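# Move glass flask from heating mantle to cork ring

## Task

Lift the round-bottom flask out of the heating mantle and set it standing upright in a cork ring placed on the desk; the cork rings are found on the shelved bench by the window. The task fails if the flask touches the floor, breaks from a drop of more than a few centimetres or a hard knock, or ends fallen over or tilted. Finish by releasing it and moving the robot away, since the flask must stay in place without the robot holding it.

## Robot and tools

ROBOT. The LinearBot has an omnidirectional wheeled base and a column about 1.75 m high. A carriage rides up and down it over 1.0 m (lift_m) and carries two identical six-joint arms, left and right, each ending in a two-finger gripper. Arm bases sit roughly 0.57 m + lift_m above the floor, with carriage parts hanging about 0.15 m lower. A hand reaches up to 0.78 m from its shoulder but only about 0.38 m below its arm base. The hand is about 0.16 m long, 0.1 m wide, 0.14 m open. Parked arm joints 1-6: 0, 0.05, 0.05, 1.45, 0, 0; parked, the robot is about 0.95 m wide and 0.7 m long. Cameras: carriage_camera (fixed, forward, tilted about 20 degrees down), left_wrist_camera and right_wrist_camera (looking out past the fingertips).

FRAMES. Base frame: origin on the floor below the base centre, x forward, y left, z up. left_hand and right_hand readings are in this frame: the point halfway between that hand's finger pads, plus quat_wxyz rotating base axes into hand axes (hand z runs along the fingers, fingers open along hand y; an upward-pointing hand with joints 1, 5, 6 at 0 reads (1, 0, 0, 0)). The odometry frame is the base frame where the scene started; base_odometry counts wheel rotation, so wheel slip shows up as travel; heading is positive leftward, -3.142 to 3.142.

execute_actions. Argument actions: a list with one action, or empty (empty just reports state and images). Optional cameras: list of camera names or "all"; omitted/null means all, [] means none. An action may hold base, joints, or both; they start together and may finish at different times. base takes exactly one relative command measured from the base's last reported position: translate_m (metres, forward positive, -2 to 2), strafe_m (metres, left positive, -2 to 2) or rotate_rad (radians, counter-clockwise/left positive, -6.3 to 6.3). joints is a map of absolute targets by name, not offsets: lift_m 0 to 1 m; for each side (left_/right_): joint1_rad -2.617 to 3.054 (arm swing about vertical, 0 forward, positive left); joint2_rad 0 to 3.141 (shoulder: 0 upper arm level pointing back, 1.57 vertical, 3.14 level forward); joint3_rad 0 to 3.141 (elbow, 0 folded, 3.14 straight); joint4_rad -1.57 to 1.57 (wrist pitch, positive lifts fingertips); joint5_rad -1.57 to 1.57 (wrist yaw, positive swings fingertips to the right, opposite to joint1); joint6_rad -2.094 to 2.094 (roll about finger axis, positive clockwise viewed from forearm); gripper_m 0 to 0.093 (pad gap in metres). Done tolerances: lift 0.004, joints 1 and 5-6 0.02, joint2-3 0.055, joint4 0.04, gripper 0.004. Any action lasts at most 15 s. Unknown keys or out-of-range numbers get the whole call rejected with no motion. Joints or base left out may keep pushing toward earlier targets without the status showing it. Arm speed up to 1.8 rad/s (joints 1-3), 2.7 rad/s (4-6).

wait: seconds 0 to 10; commands nothing, returns state and images. zoom_image: camera plus region [x0, y0, x1, y1] in pixels of that camera's latest full 672x504 image, top-left origin, at most 504x504. read_manual: section "licences" only; returns URDF licence text, no motion. finished_scene: scene (the current scene's number); closes it after the last command has been held, irreversibly, and reports success.

RESULTS. base_status and joint_status tell how each commanded motion ended: done (for the base, wheels turned the commanded amount, slip included; a 1-2 mm move may fall short yet say done), off_target (stopped away from target, may still push), contact_stop or time_out (old target dropped, holds in place), not_followed (a self-collision check blocked that arm's joint targets; they may be retried on later actions until valid or unblocked; the gripper still moves). A holding gripper usually reads off_target. on_its_own lists what this call did not command; "held at" is the held target, not the actual position. motor_effort gives percent of max per motor, bracket is the peak; readings are biased and noisy. Falling lift effort while lowering means a hand or load is resting on something. drive_wheels higher at rest than after a free move means the base is still pressing. Motor temperatures are listed per arm; MOTOR HOT warns from 75 °C; at 90 °C that arm halts 10 s (OVER-TEMPERATURE FAULT, limit_stop_at_motor_heat in joint_status; resend targets); at 100 °C the arm goes limp and drops. Outstretched arms heat quickly even empty. ARM HIT means an arm struck the robot hard. A stop in one call cancels later motion calls in the same reply.

CAUTIONS. Hand readings drift from truth, more when reaching far; a level hand sags 10-17 cm with 1 kg. Gripper force is about 45-60 N per pad. Arms have no contact stop: blocked arms keep pressing and snap to target when freed. The base can roll about 0.3 m after an arm touch; after a blocked drive, back off about 0.2 m along the reverse path (or turn back) and repeat if needed. Beware the column hitting table edges, especially reversing. The robot can tip over with the lift high, arms extended, loads carried, pulling, or sudden stops; only images reveal leaning. Never let the arms press or hit each other hard; to untangle a withheld arm, move it alone first. For the glass flask: lift gently, keep it low and steady, never let it touch the floor or drop more than a few centimetres, avoid knocks, set it down upright in the cork ring, open, and back away before finishing. Loose objects may occasionally be nudged by outside pushes. Time in motion and faults counts against the result; thinking time leaves the robot holding its last command.

Each tool is called after "Emit:" as name(argument=value, ...), one argument or row to a line, values as JSON.

## Session

I'll start by looking at the current state and the camera images.

Emit:
execute_actions(
  actions=[],
)

Scene clock: 0.00 s.
Motor temperatures (°C, as the motors report them): left_arm=[25 28 26 29 25 27] | right_arm=[27 28 25 27 25 26]
base_odometry: x=+0.000 y=+0.000 heading=+0.000 (m, m, rad; odometry frame)
base_status: not commanded
joint_positions: lift_m=+0.300 left_joint1_rad=+0.012 left_joint2_rad=+0.040 left_joint3_rad=+0.028 left_joint4_rad=+1.434 left_joint5_rad=-0.002 left_joint6_rad=+0.037 left_gripper_m=+0.094 right_joint1_rad=-0.001 right_joint2_rad=+0.056 right_joint3_rad=+0.051 right_joint4_rad=+1.437 right_joint5_rad=+0.038 right_joint6_rad=+0.011 right_gripper_m=+0.095
joint_status: not commanded
motor_effort: lift_m=+18 drive_wheels=+0 (%)
left_hand: x=+0.3063 y=+0.3259 z=+1.2879 quat_wxyz=(+0.997, +0.000, +0.075, +0.025) (m; base frame)
right_hand: x=+0.3038 y=-0.3317 z=+1.2941 quat_wxyz=(+0.997, +0.020, +0.070, +0.004) (m; base frame)
pictures: carriage_camera, left_wrist_camera, right_wrist_camera
Images, in order (width x height): carriage_camera 672x504, left_wrist_camera 672x504, right_wrist_camera 672x504.

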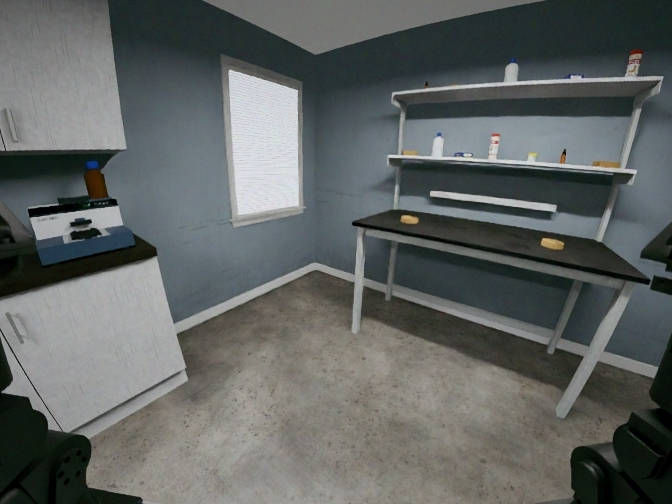

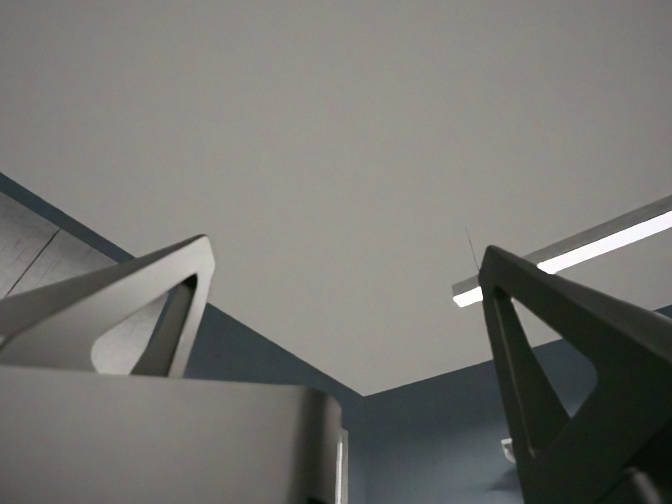

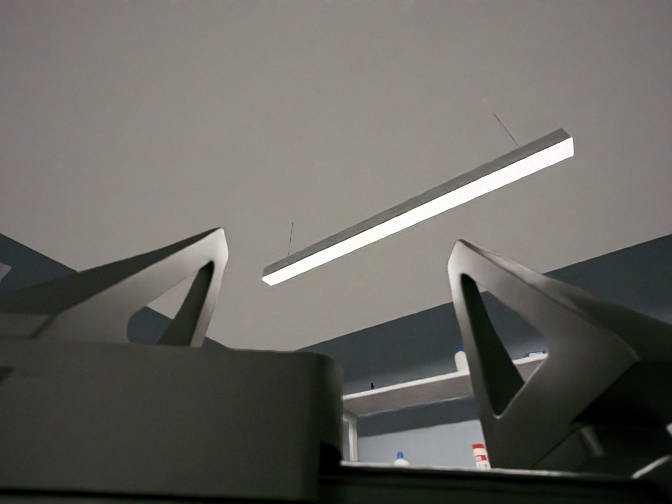

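Emit:
zoom_image(
  camera="carriage_camera",
  region=[340, 130, 672, 300],
)

Emit:
zoom_image(
  camera="carriage_camera",
  region=[0, 130, 220, 330],
)

Region (340, 130, 672, 300) of carriage_camera's 672x504 image, scaled by 1.518, with more detail than that image has; it fills the top 258 rows of this view, and the rest is white.

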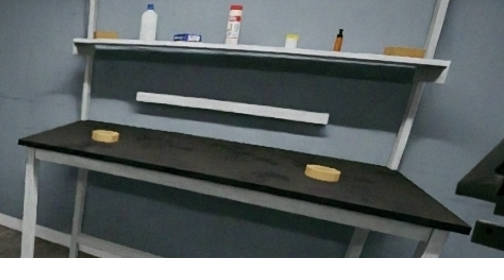

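Region (0, 130, 220, 330) of carriage_camera's 672x504 image, scaled by 2.291, with more detail than that image has; it fills the top 458 rows of this view, and the rest is white.

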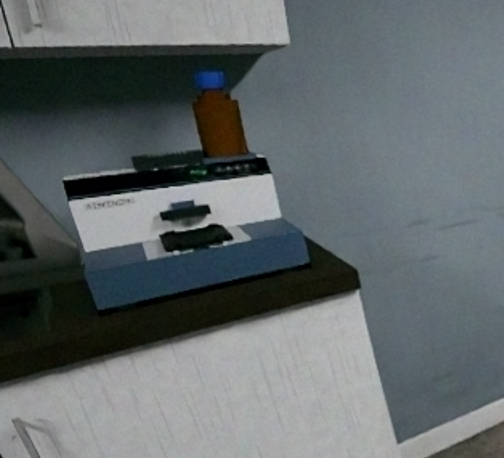

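Emit:
execute_actions(
  actions=[
    {"base": {"rotate_rad": -1.7}},
  ],
  cameras=["carriage_camera"],
)

Scene clock: 13.37 s.
Motor temperatures (°C, as the motors report them): left_arm=[25 29 28 29 25 27] | right_arm=[27 29 27 27 25 26]
base_odometry: x=+0.000 y=+0.000 heading=-1.700 (m, m, rad; odometry frame)
base_status: done
joint_positions: lift_m=+0.300 left_joint1_rad=+0.012 left_joint2_rad=+0.040 left_joint3_rad=+0.028 left_joint4_rad=+1.432 left_joint5_rad=-0.002 left_joint6_rad=+0.037 left_gripper_m=+0.094 right_joint1_rad=-0.001 right_joint2_rad=+0.056 right_joint3_rad=+0.051 right_joint4_rad=+1.437 right_joint5_rad=+0.038 right_joint6_rad=+0.011 right_gripper_m=+0.095
joint_status: not commanded
motor_effort: lift_m=+18(18) drive_wheels=+3(9) (%)
left_hand: x=+0.3068 y=+0.3259 z=+1.2878 quat_wxyz=(+0.997, +0.000, +0.076, +0.025) (m; base frame)
right_hand: x=+0.3038 y=-0.3317 z=+1.2941 quat_wxyz=(+0.997, +0.020, +0.070, +0.004) (m; base frame)
pictures: carriage_camera
Images, in order (width x height): carriage_camera 672x504.

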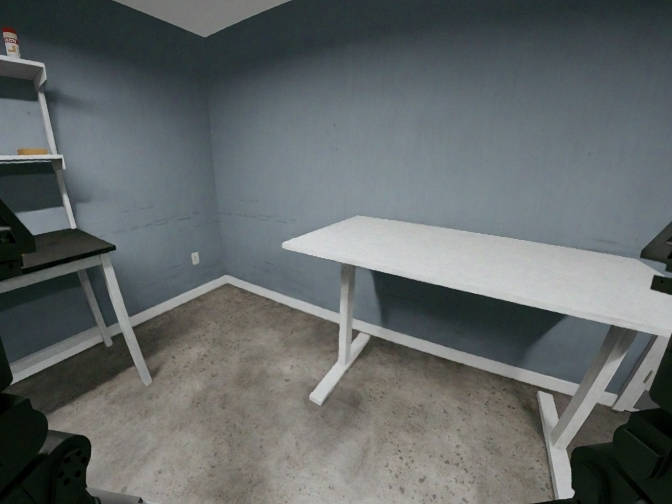

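Emit:
execute_actions(
  actions=[
    {"base": {"rotate_rad": -1.7}},
  ],
  cameras=["carriage_camera"],
)

Scene clock: 25.80 s.
Motor temperatures (°C, as the motors report them): left_arm=[25 30 29 29 25 27] | right_arm=[27 29 28 27 25 26]
base_odometry: x=+0.000 y=+0.000 heading=+2.884 (m, m, rad; odometry frame)
base_status: done
joint_positions: lift_m=+0.300 left_joint1_rad=+0.012 left_joint2_rad=+0.040 left_joint3_rad=+0.028 left_joint4_rad=+1.432 left_joint5_rad=-0.002 left_joint6_rad=+0.037 left_gripper_m=+0.094 right_joint1_rad=-0.001 right_joint2_rad=+0.056 right_joint3_rad=+0.051 right_joint4_rad=+1.437 right_joint5_rad=+0.038 right_joint6_rad=+0.011 right_gripper_m=+0.095
joint_status: not commanded
motor_effort: lift_m=+18(18) drive_wheels=+3(9) (%)
left_hand: x=+0.3070 y=+0.3259 z=+1.2878 quat_wxyz=(+0.997, +0.000, +0.076, +0.025) (m; base frame)
right_hand: x=+0.3038 y=-0.3317 z=+1.2941 quat_wxyz=(+0.997, +0.020, +0.070, +0.004) (m; base frame)
pictures: carriage_camera
Images, in order (width x height): carriage_camera 672x504.

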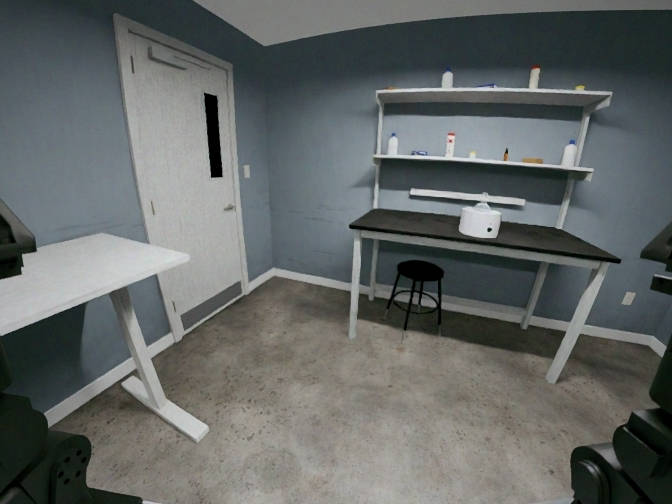

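Emit:
zoom_image(
  camera="carriage_camera",
  region=[430, 170, 550, 260],
)

Region (430, 170, 550, 260) of carriage_camera's 672x504 image, scaled by 4.200, with more detail than that image has; it fills the top 378 rows of this view, and the rest is white.

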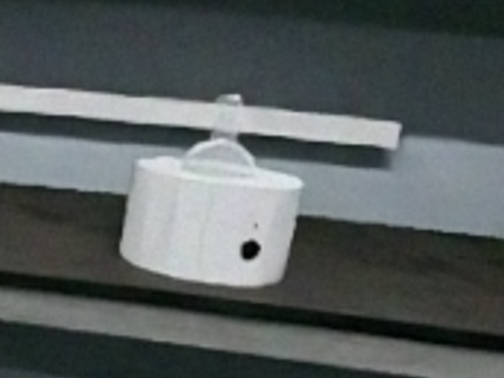

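Emit:
execute_actions(
  actions=[
    {"base": {"rotate_rad": 2.866}, "joints": {"lift_m": 0.55}},
  ],
  cameras=["carriage_camera"],
)

Scene clock: 149.90 s.
Motor temperatures (°C, as the motors report them): left_arm=[25 31 33 29 25 27] | right_arm=[27 30 32 27 25 26]
base_odometry: x=+0.000 y=+0.000 heading=-0.534 (m, m, rad; odometry frame)
base_status: done
joint_positions: lift_m=+0.550 left_joint1_rad=+0.012 left_joint2_rad=+0.040 left_joint3_rad=+0.028 left_joint4_rad=+1.430 left_joint5_rad=-0.002 left_joint6_rad=+0.037 left_gripper_m=+0.094 right_joint1_rad=-0.001 right_joint2_rad=+0.056 right_joint3_rad=+0.051 right_joint4_rad=+1.435 right_joint5_rad=+0.038 right_joint6_rad=+0.011 right_gripper_m=+0.095
joint_status: all done
motor_effort: lift_m=+18(21) drive_wheels=+3(10) (%)
left_hand: x=+0.3073 y=+0.3259 z=+1.5375 quat_wxyz=(+0.997, +0.000, +0.077, +0.025) (m; base frame)
right_hand: x=+0.3041 y=-0.3317 z=+1.5438 quat_wxyz=(+0.997, +0.020, +0.070, +0.004) (m; base frame)
pictures: carriage_camera
Images, in order (width x height): carriage_camera 672x504.

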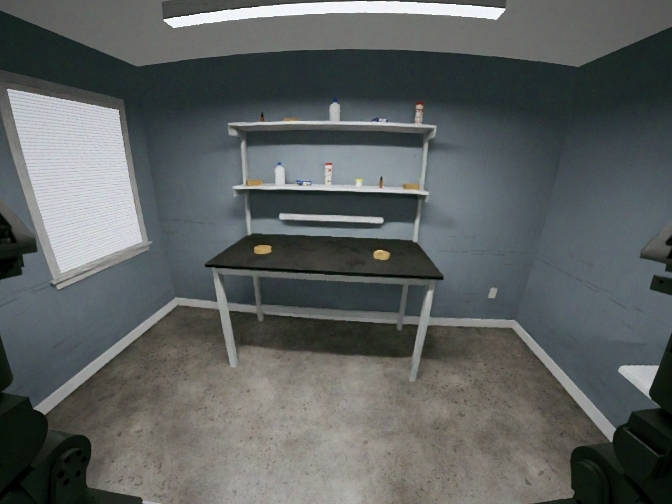

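Emit:
execute_actions(
  actions=[
    {"base": {"translate_m": 1.1}, "joints": {"lift_m": 0.63, "right_joint1_rad": 0.0, "right_joint2_rad": 2.497, "right_joint3_rad": 1.318, "right_joint4_rad": -0.391, "right_joint5_rad": 0.0, "right_joint6_rad": 0.0, "right_gripper_m": 0.065}},
  ],
  cameras=["carriage_camera", "right_wrist_camera"],
)

Scene clock: 189.73 s.
Motor temperatures (°C, as the motors report them): left_arm=[25 31 34 29 25 27] | right_arm=[27 32 32 27 25 26]
base_odometry: x=+0.948 y=-0.558 heading=-0.533 (m, m, rad; odometry frame)
base_status: done
joint_positions: lift_m=+0.630 left_joint1_rad=+0.012 left_joint2_rad=+0.040 left_joint3_rad=+0.028 left_joint4_rad=+1.433 left_joint5_rad=-0.002 left_joint6_rad=+0.037 left_gripper_m=+0.094 right_joint1_rad=-0.001 right_joint2_rad=+2.497 right_joint3_rad=+1.308 right_joint4_rad=-0.390 right_joint5_rad=+0.007 right_joint6_rad=+0.004 right_gripper_m=+0.065
joint_status: all done
motor_effort: lift_m=+18(22) drive_wheels=+4(13) (%)
left_hand: x=+0.3066 y=+0.3259 z=+1.6176 quat_wxyz=(+0.997, +0.000, +0.075, +0.025) (m; base frame)
right_hand: x=+0.6437 y=-0.3266 z=+1.0148 quat_wxyz=(-0.004, +0.002, +1.000, -0.004) (m; base frame)
pictures: carriage_camera, right_wrist_camera
Images, in order (width x height): carriage_camera 672x504, right_wrist_camera 672x504.

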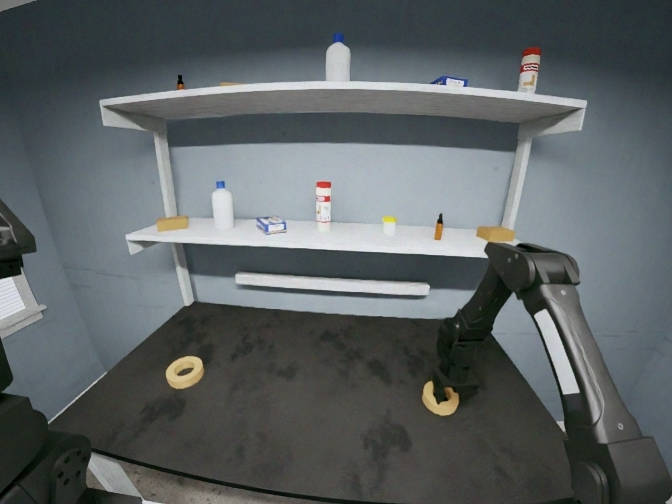

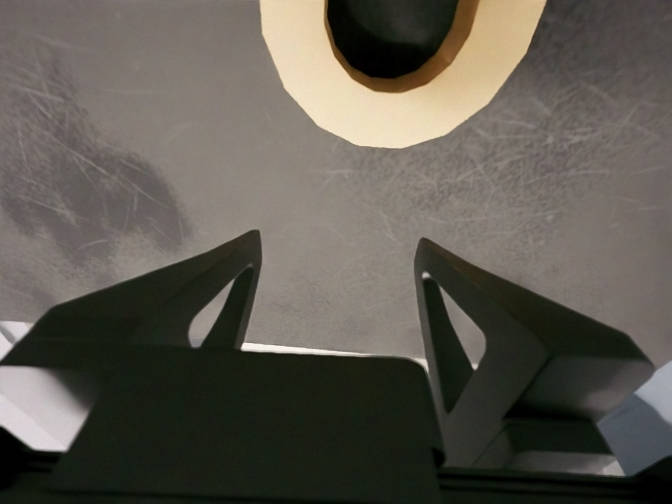

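Emit:
execute_actions(
  actions=[
    {"base": {"translate_m": 0.06}, "joints": {"lift_m": 0.59, "right_joint1_rad": 0.045}},
  ],
  cameras=["carriage_camera", "right_wrist_camera"],
)

Scene clock: 216.93 s.
Motor temperatures (°C, as the motors report them): left_arm=[25 31 34 29 25 27] | right_arm=[27 38 31 27 25 26]
base_odometry: x=+0.999 y=-0.589 heading=-0.532 (m, m, rad; odometry frame)
base_status: done
joint_positions: lift_m=+0.590 left_joint1_rad=+0.012 left_joint2_rad=+0.040 left_joint3_rad=+0.028 left_joint4_rad=+1.433 left_joint5_rad=-0.002 left_joint6_rad=+0.037 left_gripper_m=+0.094 right_joint1_rad=+0.045 right_joint2_rad=+2.500 right_joint3_rad=+1.308 right_joint4_rad=-0.392 right_joint5_rad=+0.007 right_joint6_rad=+0.004 right_gripper_m=+0.065
joint_status: all done
motor_effort: lift_m=+17(19) drive_wheels=-5(9) (%)
left_hand: x=+0.3065 y=+0.3259 z=+1.5777 quat_wxyz=(+0.997, +0.000, +0.075, +0.025) (m; base frame)
right_hand: x=+0.6417 y=-0.3095 z=+0.9735 quat_wxyz=(-0.007, -0.020, +1.000, -0.004) (m; base frame)
pictures: carriage_camera, right_wrist_camera
Images, in order (width x height): carriage_camera 672x504, right_wrist_camera 672x504.

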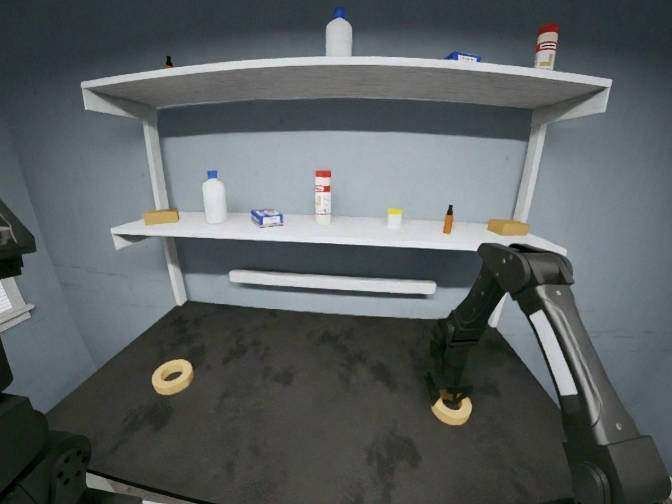

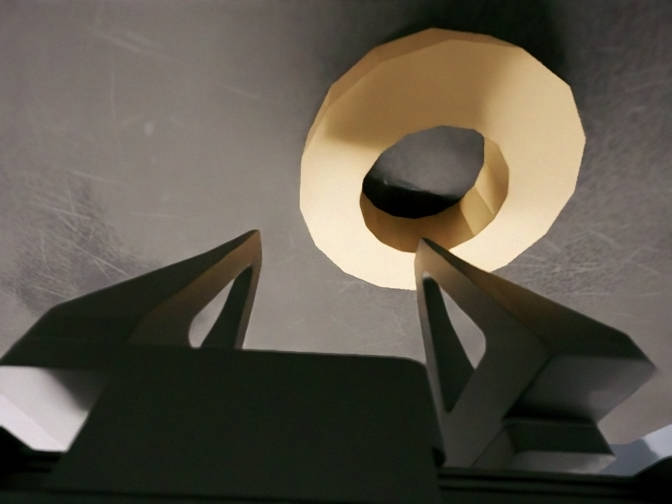

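Emit:
execute_actions(
  actions=[
    {"base": {"translate_m": 0.012}, "joints": {"lift_m": 0.575}},
  ],
  cameras=["carriage_camera", "right_wrist_camera"],
)

Scene clock: 255.03 s.
Motor temperatures (°C, as the motors report them): left_arm=[25 32 35 29 25 27] | right_arm=[27 43 31 27 25 26]
base_odometry: x=+1.010 y=-0.595 heading=-0.531 (m, m, rad; odometry frame)
base_status: done
joint_positions: lift_m=+0.575 left_joint1_rad=+0.012 left_joint2_rad=+0.040 left_joint3_rad=+0.028 left_joint4_rad=+1.435 left_joint5_rad=-0.002 left_joint6_rad=+0.037 left_gripper_m=+0.094 right_joint1_rad=+0.045 right_joint2_rad=+2.502 right_joint3_rad=+1.308 right_joint4_rad=-0.391 right_joint5_rad=+0.006 right_joint6_rad=+0.004 right_gripper_m=+0.065
joint_status: all done
motor_effort: lift_m=+17(18) drive_wheels=-4(10) (%)
left_hand: x=+0.3062 y=+0.3259 z=+1.5628 quat_wxyz=(+0.997, +0.000, +0.074, +0.025) (m; base frame)
right_hand: x=+0.6415 y=-0.3094 z=+0.9580 quat_wxyz=(-0.007, -0.020, +1.000, -0.003) (m; base frame)
pictures: carriage_camera, right_wrist_camera
Images, in order (width x height): carriage_camera 672x504, right_wrist_camera 672x504.

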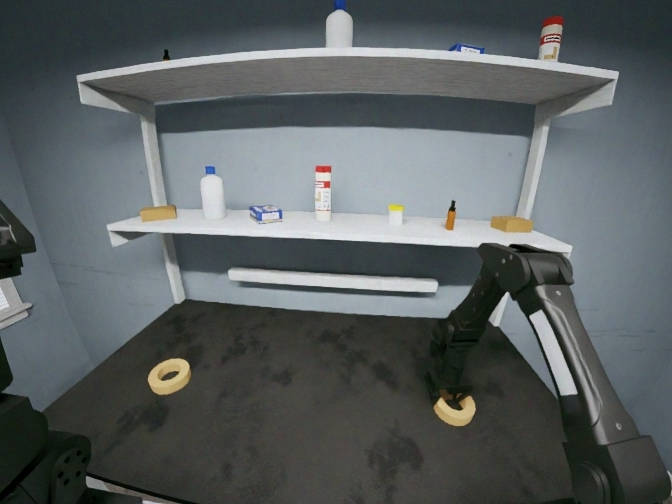

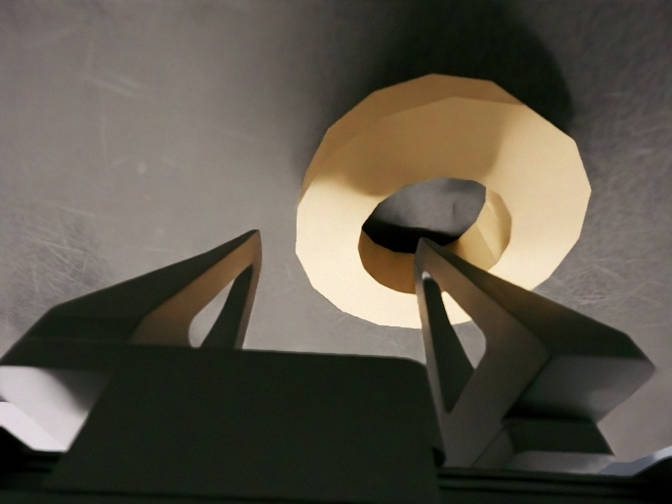

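Emit:
execute_actions(
  actions=[
    {"joints": {"lift_m": 0.556}},
  ],
  cameras=["carriage_camera", "right_wrist_camera"],
)

Scene clock: 261.33 s.
Motor temperatures (°C, as the motors report them): left_arm=[25 32 35 29 25 27] | right_arm=[27 44 31 27 25 26]
base_odometry: x=+1.010 y=-0.595 heading=-0.531 (m, m, rad; odometry frame)
base_status: not commanded
joint_positions: lift_m=+0.556 left_joint1_rad=+0.012 left_joint2_rad=+0.040 left_joint3_rad=+0.028 left_joint4_rad=+1.435 left_joint5_rad=-0.002 left_joint6_rad=+0.037 left_gripper_m=+0.094 right_joint1_rad=+0.045 right_joint2_rad=+2.503 right_joint3_rad=+1.308 right_joint4_rad=-0.391 right_joint5_rad=+0.006 right_joint6_rad=+0.004 right_gripper_m=+0.065
joint_status: all done
motor_effort: lift_m=+17(19) drive_wheels=+3(3) (%)
left_hand: x=+0.3062 y=+0.3259 z=+1.5438 quat_wxyz=(+0.997, +0.000, +0.074, +0.025) (m; base frame)
right_hand: x=+0.6412 y=-0.3094 z=+0.9387 quat_wxyz=(-0.008, -0.020, +1.000, -0.003) (m; base frame)
pictures: carriage_camera, right_wrist_camera
Images, in order (width x height): carriage_camera 672x504, right_wrist_camera 672x504.

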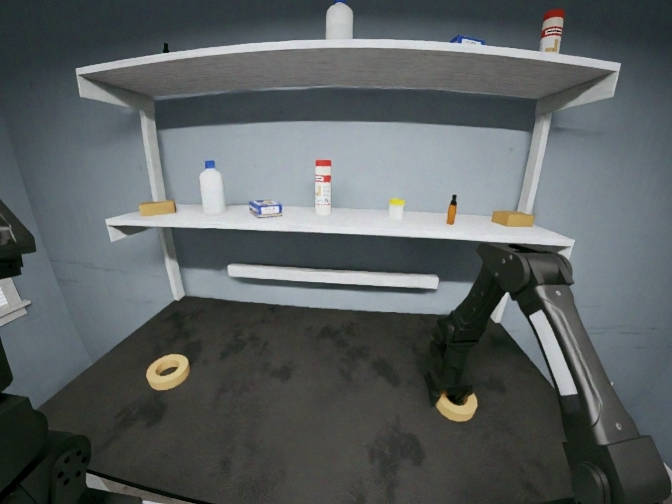

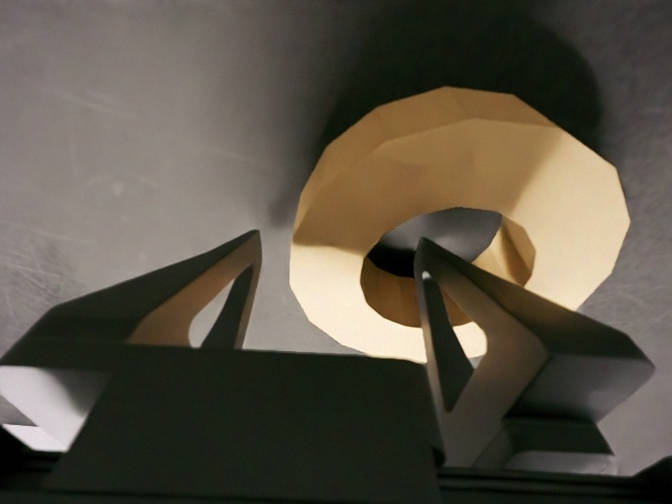

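Emit:
zoom_image(
  camera="carriage_camera",
  region=[410, 350, 510, 435],
)

Region (410, 350, 510, 435) of carriage_camera's 672x504 image, scaled by 5.040, with more detail than that image has; it fills the top 428 rows of this view, and the rest is white.

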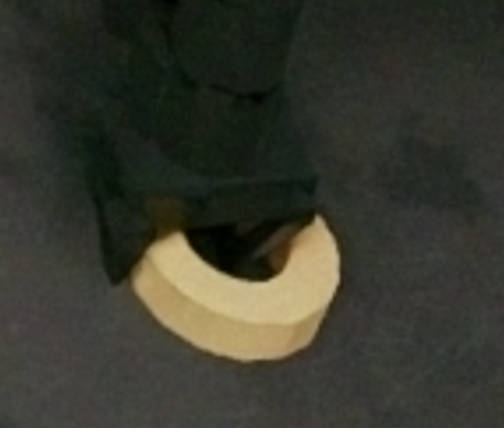

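Emit:
execute_actions(
  actions=[
    {"joints": {"lift_m": 0.544}},
  ],
  cameras=["carriage_camera", "right_wrist_camera"],
)

Scene clock: 276.70 s.
Motor temperatures (°C, as the motors report them): left_arm=[25 32 35 29 25 27] | right_arm=[27 45 31 27 25 26]
base_odometry: x=+1.010 y=-0.595 heading=-0.531 (m, m, rad; odometry frame)
base_status: not commanded
joint_positions: lift_m=+0.544 left_joint1_rad=+0.012 left_joint2_rad=+0.040 left_joint3_rad=+0.028 left_joint4_rad=+1.435 left_joint5_rad=-0.002 left_joint6_rad=+0.037 left_gripper_m=+0.094 right_joint1_rad=+0.045 right_joint2_rad=+2.497 right_joint3_rad=+1.308 right_joint4_rad=-0.390 right_joint5_rad=+0.006 right_joint6_rad=+0.004 right_gripper_m=+0.065
joint_status: all done
motor_effort: lift_m=+17(17) drive_wheels=-4(4) (%)
left_hand: x=+0.3062 y=+0.3259 z=+1.5319 quat_wxyz=(+0.997, +0.000, +0.074, +0.025) (m; base frame)
right_hand: x=+0.6435 y=-0.3093 z=+0.9290 quat_wxyz=(-0.004, -0.020, +1.000, -0.003) (m; base frame)
pictures: carriage_camera, right_wrist_camera
Images, in order (width x height): carriage_camera 672x504, right_wrist_camera 672x504.

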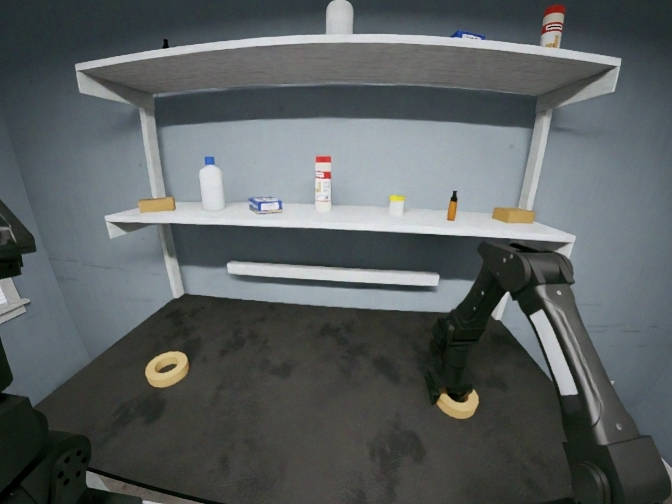

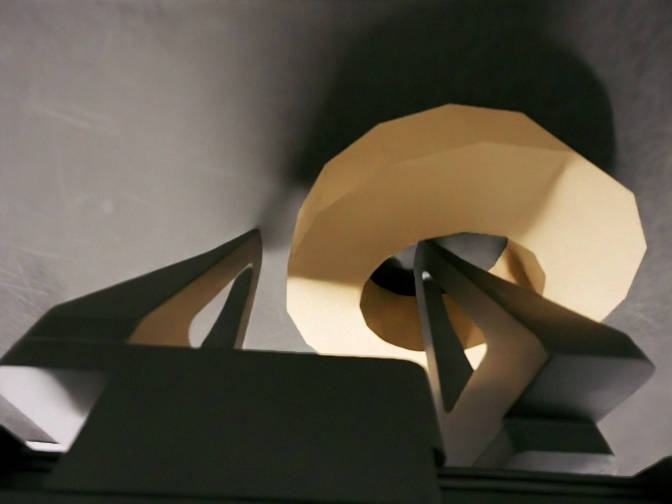

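Emit:
execute_actions(
  actions=[
    {"joints": {"lift_m": 0.549, "right_gripper_m": 0.012}},
  ],
  cameras=["right_wrist_camera"],
)

Scene clock: 283.33 s.
Motor temperatures (°C, as the motors report them): left_arm=[25 32 35 29 25 27] | right_arm=[27 45 31 27 25 26]
base_odometry: x=+1.010 y=-0.595 heading=-0.531 (m, m, rad; odometry frame)
base_status: not commanded
joint_positions: lift_m=+0.549 left_joint1_rad=+0.012 left_joint2_rad=+0.040 left_joint3_rad=+0.028 left_joint4_rad=+1.434 left_joint5_rad=-0.002 left_joint6_rad=+0.037 left_gripper_m=+0.094 right_joint1_rad=+0.045 right_joint2_rad=+2.499 right_joint3_rad=+1.308 right_joint4_rad=-0.390 right_joint5_rad=+0.004 right_joint6_rad=+0.004 right_gripper_m=+0.024
joint_status: right_gripper_m off_target (ended at +0.024, target +0.012); the others done
motor_effort: lift_m=+18(23) drive_wheels=-4(3) (%)
left_hand: x=+0.3064 y=+0.3259 z=+1.5366 quat_wxyz=(+0.997, +0.000, +0.075, +0.025) (m; base frame)
right_hand: x=+0.6430 y=-0.3089 z=+0.9332 quat_wxyz=(-0.005, -0.020, +1.000, -0.002) (m; base frame)
pictures: right_wrist_camera
Images, in order (width x height): right_wrist_camera 672x504.

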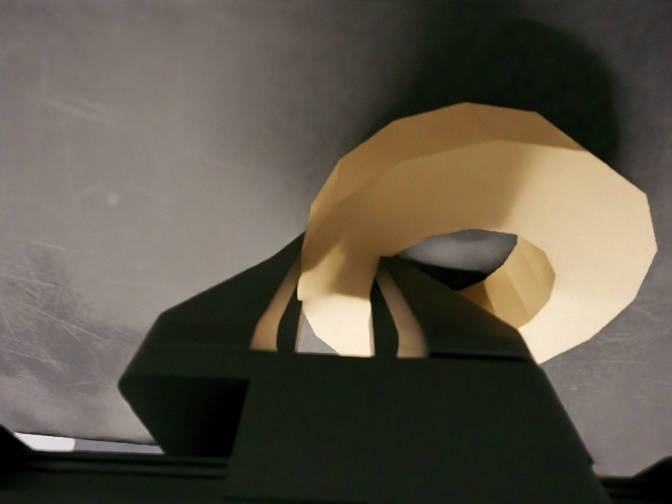

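Emit:
execute_actions(
  actions=[
    {"base": {"translate_m": -1.1}, "joints": {"lift_m": 0.7}},
  ],
  cameras=["carriage_camera", "right_wrist_camera"],
)

Emit:
execute_actions(
  actions=[
    {"base": {"rotate_rad": -1.673}},
  ],
  cameras=["carriage_camera", "right_wrist_camera"],
)

Scene clock: 302.73 s.
Motor temperatures (°C, as the motors report them): left_arm=[25 32 35 29 25 27] | right_arm=[27 46 31 27 25 26]
base_odometry: x=+0.061 y=-0.038 heading=-0.530 (m, m, rad; odometry frame)
base_status: done
joint_positions: lift_m=+0.700 left_joint1_rad=+0.012 left_joint2_rad=+0.040 left_joint3_rad=+0.028 left_joint4_rad=+1.434 left_joint5_rad=-0.002 left_joint6_rad=+0.037 left_gripper_m=+0.094 right_joint1_rad=+0.045 right_joint2_rad=+2.500 right_joint3_rad=+1.308 right_joint4_rad=-0.387 right_joint5_rad=+0.003 right_joint6_rad=+0.004 right_gripper_m=+0.024
joint_status: all done
motor_effort: lift_m=+18(22) drive_wheels=+4(14) (%)
left_hand: x=+0.3063 y=+0.3259 z=+1.6877 quat_wxyz=(+0.997, +0.000, +0.075, +0.025) (m; base frame)
right_hand: x=+0.6433 y=-0.3087 z=+1.0837 quat_wxyz=(-0.004, -0.021, +1.000, -0.002) (m; base frame)
pictures: carriage_camera, right_wrist_camera
Images, in order (width x height): carriage_camera 672x504, right_wrist_camera 672x504.

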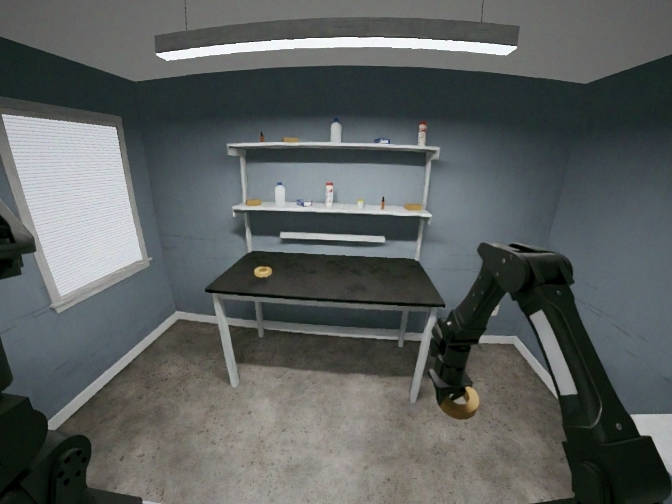

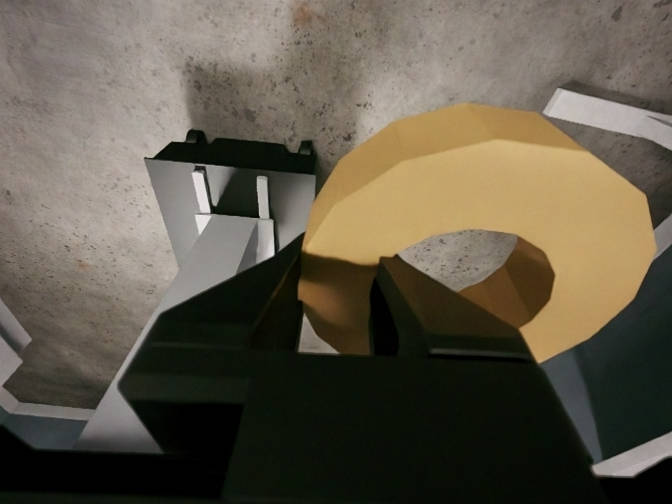

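Scene clock: 305.93 s.
Motor temperatures (°C, as the motors report them): left_arm=[25 32 35 29 25 27] | right_arm=[27 46 31 27 25 26]
base_odometry: x=+0.061 y=-0.038 heading=-2.203 (m, m, rad; odometry frame)
base_status: done
joint_positions: lift_m=+0.700 left_joint1_rad=+0.012 left_joint2_rad=+0.040 left_joint3_rad=+0.028 left_joint4_rad=+1.433 left_joint5_rad=-0.002 left_joint6_rad=+0.037 left_gripper_m=+0.094 right_joint1_rad=+0.040 right_joint2_rad=+2.500 right_joint3_rad=+1.308 right_joint4_rad=-0.387 right_joint5_rad=+0.003 right_joint6_rad=+0.004 right_gripper_m=+0.024
joint_status: not commanded
motor_effort: lift_m=+18(18) drive_wheels=+4(10) (%)
left_hand: x=+0.3067 y=+0.3259 z=+1.6876 quat_wxyz=(+0.997, +0.000, +0.075, +0.025) (m; base frame)
right_hand: x=+0.6435 y=-0.3105 z=+1.0837 quat_wxyz=(-0.004, -0.018, +1.000, -0.002) (m; base frame)
pictures: carriage_camera, right_wrist_camera
Images, in order (width x height): carriage_camera 672x504, right_wrist_camera 672x504.

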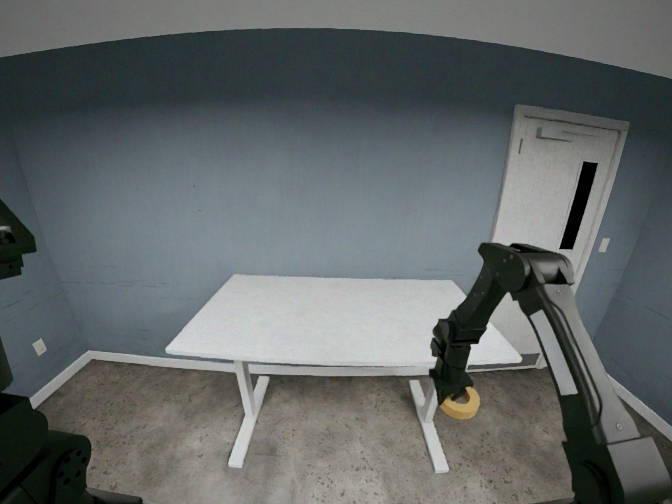

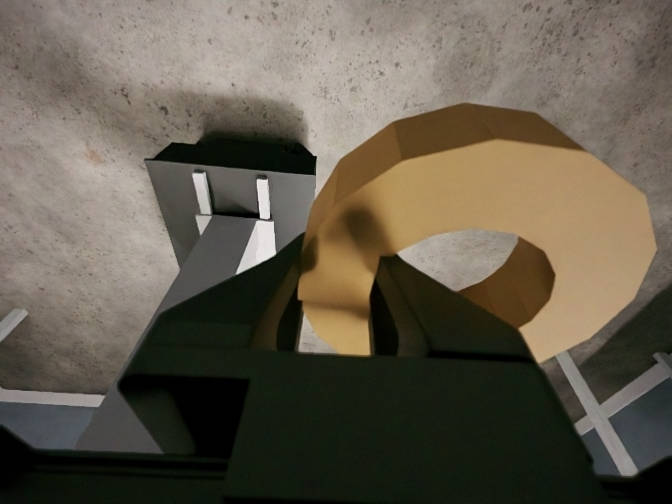

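Emit:
execute_actions(
  actions=[
    {"base": {"translate_m": 0.49}, "joints": {"lift_m": 0.65}},
  ],
  cameras=["carriage_camera", "right_wrist_camera"],
)

Scene clock: 328.30 s.
Motor temperatures (°C, as the motors report them): left_arm=[25 32 36 29 25 27] | right_arm=[27 47 31 27 25 26]
base_odometry: x=-0.229 y=-0.433 heading=-2.204 (m, m, rad; odometry frame)
base_status: done
joint_positions: lift_m=+0.650 left_joint1_rad=+0.012 left_joint2_rad=+0.040 left_joint3_rad=+0.028 left_joint4_rad=+1.432 left_joint5_rad=-0.002 left_joint6_rad=+0.037 left_gripper_m=+0.094 right_joint1_rad=+0.040 right_joint2_rad=+2.503 right_joint3_rad=+1.308 right_joint4_rad=-0.391 right_joint5_rad=+0.003 right_joint6_rad=+0.004 right_gripper_m=+0.024
joint_status: all done
motor_effort: lift_m=+17(18) drive_wheels=+3(13) (%)
left_hand: x=+0.3068 y=+0.3259 z=+1.6377 quat_wxyz=(+0.997, +0.000, +0.076, +0.025) (m; base frame)
right_hand: x=+0.6415 y=-0.3106 z=+1.0328 quat_wxyz=(-0.008, -0.018, +1.000, -0.002) (m; base frame)
pictures: carriage_camera, right_wrist_camera
Images, in order (width x height): carriage_camera 672x504, right_wrist_camera 672x504.

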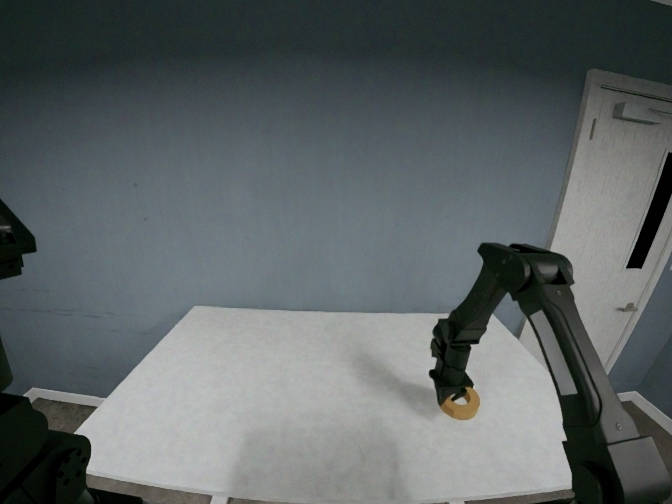

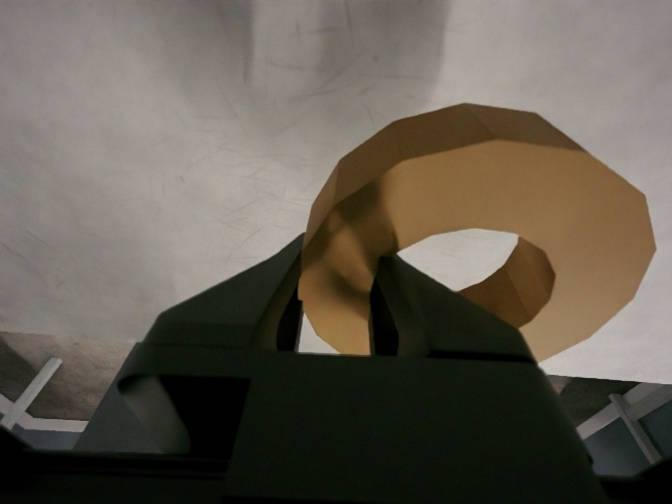

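Emit:
execute_actions(
  actions=[
    {"joints": {"lift_m": 0.61}},
  ],
  cameras=["carriage_camera", "right_wrist_camera"],
)

Scene clock: 335.27 s.
Motor temperatures (°C, as the motors report them): left_arm=[25 32 36 29 25 27] | right_arm=[27 47 31 27 25 26]
base_odometry: x=-0.229 y=-0.433 heading=-2.204 (m, m, rad; odometry frame)
base_status: not commanded
joint_positions: lift_m=+0.610 left_joint1_rad=+0.012 left_joint2_rad=+0.040 left_joint3_rad=+0.028 left_joint4_rad=+1.433 left_joint5_rad=-0.002 left_joint6_rad=+0.037 left_gripper_m=+0.094 right_joint1_rad=+0.040 right_joint2_rad=+2.505 right_joint3_rad=+1.308 right_joint4_rad=-0.391 right_joint5_rad=+0.003 right_joint6_rad=+0.004 right_gripper_m=+0.024
joint_status: all done
motor_effort: lift_m=+18(19) drive_wheels=-4(5) (%)
left_hand: x=+0.3067 y=+0.3259 z=+1.5977 quat_wxyz=(+0.997, +0.000, +0.075, +0.025) (m; base frame)
right_hand: x=+0.6409 y=-0.3106 z=+0.9919 quat_wxyz=(-0.008, -0.018, +1.000, -0.002) (m; base frame)
pictures: carriage_camera, right_wrist_camera
Images, in order (width x height): carriage_camera 672x504, right_wrist_camera 672x504.

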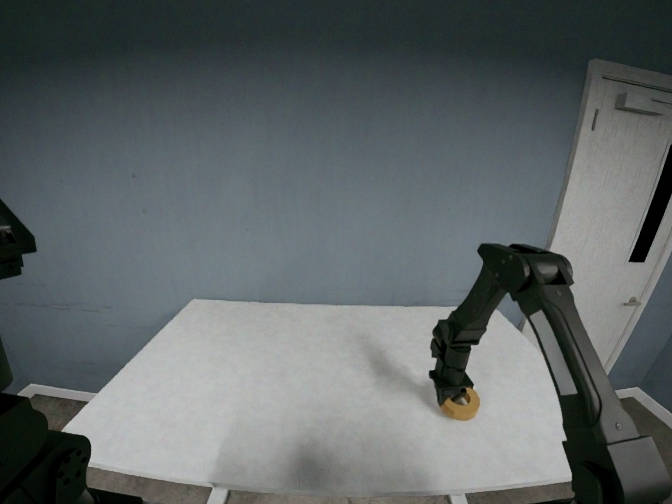

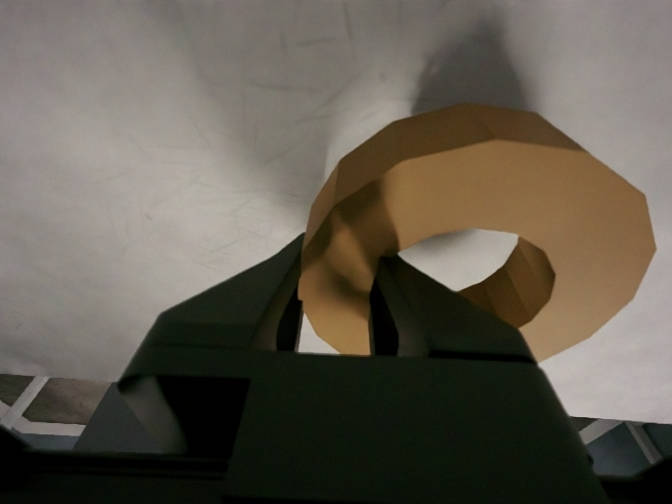

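Emit:
execute_actions(
  actions=[
    {"joints": {"lift_m": 0.597}},
  ],
  cameras=["right_wrist_camera"],
)

Scene clock: 342.47 s.
Motor temperatures (°C, as the motors report them): left_arm=[25 32 36 29 25 27] | right_arm=[27 48 31 27 25 26]
base_odometry: x=-0.229 y=-0.433 heading=-2.204 (m, m, rad; odometry frame)
base_status: not commanded
joint_positions: lift_m=+0.597 left_joint1_rad=+0.012 left_joint2_rad=+0.040 left_joint3_rad=+0.028 left_joint4_rad=+1.433 left_joint5_rad=-0.002 left_joint6_rad=+0.037 left_gripper_m=+0.094 right_joint1_rad=+0.040 right_joint2_rad=+2.506 right_joint3_rad=+1.308 right_joint4_rad=-0.391 right_joint5_rad=+0.003 right_joint6_rad=+0.004 right_gripper_m=+0.024
joint_status: all done
motor_effort: lift_m=+18(18) drive_wheels=-4(4) (%)
left_hand: x=+0.3067 y=+0.3259 z=+1.5846 quat_wxyz=(+0.997, +0.000, +0.075, +0.025) (m; base frame)
right_hand: x=+0.6405 y=-0.3106 z=+0.9786 quat_wxyz=(-0.009, -0.018, +1.000, -0.002) (m; base frame)
pictures: right_wrist_camera
Images, in order (width x height): right_wrist_camera 672x504.

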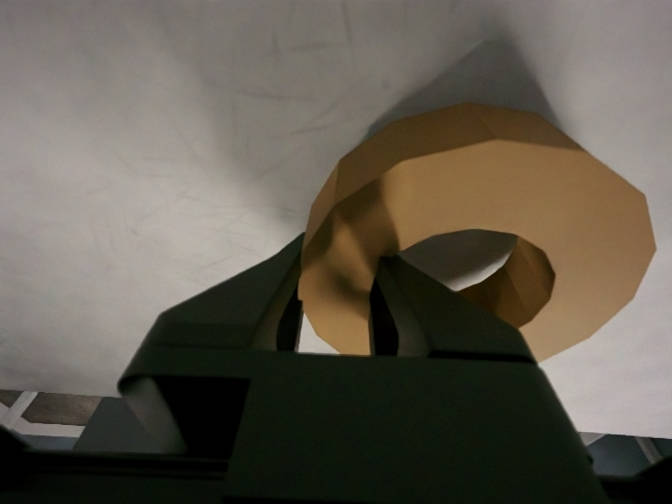

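Emit:
execute_actions(
  actions=[
    {"joints": {"lift_m": 0.588}},
  ],
  cameras=["right_wrist_camera"],
)

Scene clock: 352.90 s.
Motor temperatures (°C, as the motors report them): left_arm=[25 32 36 29 25 27] | right_arm=[27 49 31 27 25 26]
base_odometry: x=-0.229 y=-0.433 heading=-2.204 (m, m, rad; odometry frame)
base_status: not commanded
joint_positions: lift_m=+0.588 left_joint1_rad=+0.012 left_joint2_rad=+0.040 left_joint3_rad=+0.028 left_joint4_rad=+1.433 left_joint5_rad=-0.002 left_joint6_rad=+0.037 left_gripper_m=+0.094 right_joint1_rad=+0.040 right_joint2_rad=+2.507 right_joint3_rad=+1.308 right_joint4_rad=-0.393 right_joint5_rad=+0.003 right_joint6_rad=+0.004 right_gripper_m=+0.024
joint_status: all done
motor_effort: lift_m=+17(17) drive_wheels=+4(6) (%)
left_hand: x=+0.3065 y=+0.3259 z=+1.5757 quat_wxyz=(+0.997, +0.000, +0.075, +0.025) (m; base frame)
right_hand: x=+0.6400 y=-0.3106 z=+0.9693 quat_wxyz=(-0.010, -0.018, +1.000, -0.002) (m; base frame)
pictures: right_wrist_camera
Images, in order (width x height): right_wrist_camera 672x504.

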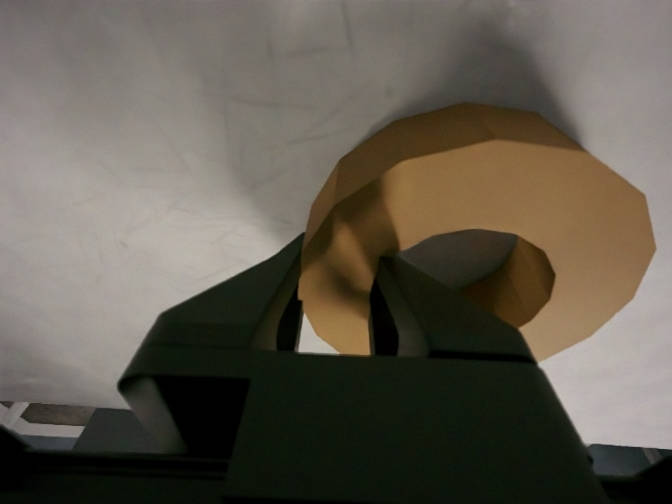

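Emit:
execute_actions(
  actions=[
    {"joints": {"lift_m": 0.581}},
  ],
  cameras=["right_wrist_camera"],
)

Scene clock: 357.80 s.
Motor temperatures (°C, as the motors report them): left_arm=[25 32 36 29 25 27] | right_arm=[27 49 31 27 25 26]
base_odometry: x=-0.229 y=-0.433 heading=-2.204 (m, m, rad; odometry frame)
base_status: not commanded
joint_positions: lift_m=+0.581 left_joint1_rad=+0.012 left_joint2_rad=+0.040 left_joint3_rad=+0.028 left_joint4_rad=+1.433 left_joint5_rad=-0.002 left_joint6_rad=+0.037 left_gripper_m=+0.094 right_joint1_rad=+0.040 right_joint2_rad=+2.492 right_joint3_rad=+1.308 right_joint4_rad=-0.411 right_joint5_rad=+0.003 right_joint6_rad=+0.004 right_gripper_m=+0.024
joint_status: all done
motor_effort: lift_m=+16(16) drive_wheels=-5(3) (%)
left_hand: x=+0.3065 y=+0.3259 z=+1.5690 quat_wxyz=(+0.997, +0.000, +0.075, +0.025) (m; base frame)
right_hand: x=+0.6400 y=-0.3105 z=+0.9679 quat_wxyz=(-0.012, -0.018, +1.000, -0.002) (m; base frame)
pictures: right_wrist_camera
Images, in order (width x height): right_wrist_camera 672x504.

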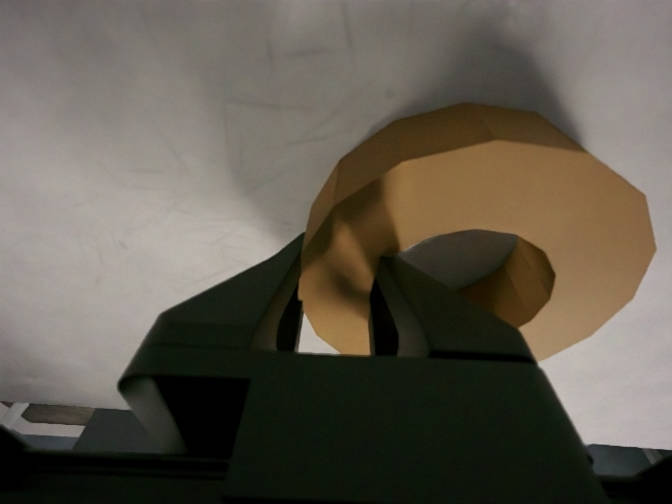

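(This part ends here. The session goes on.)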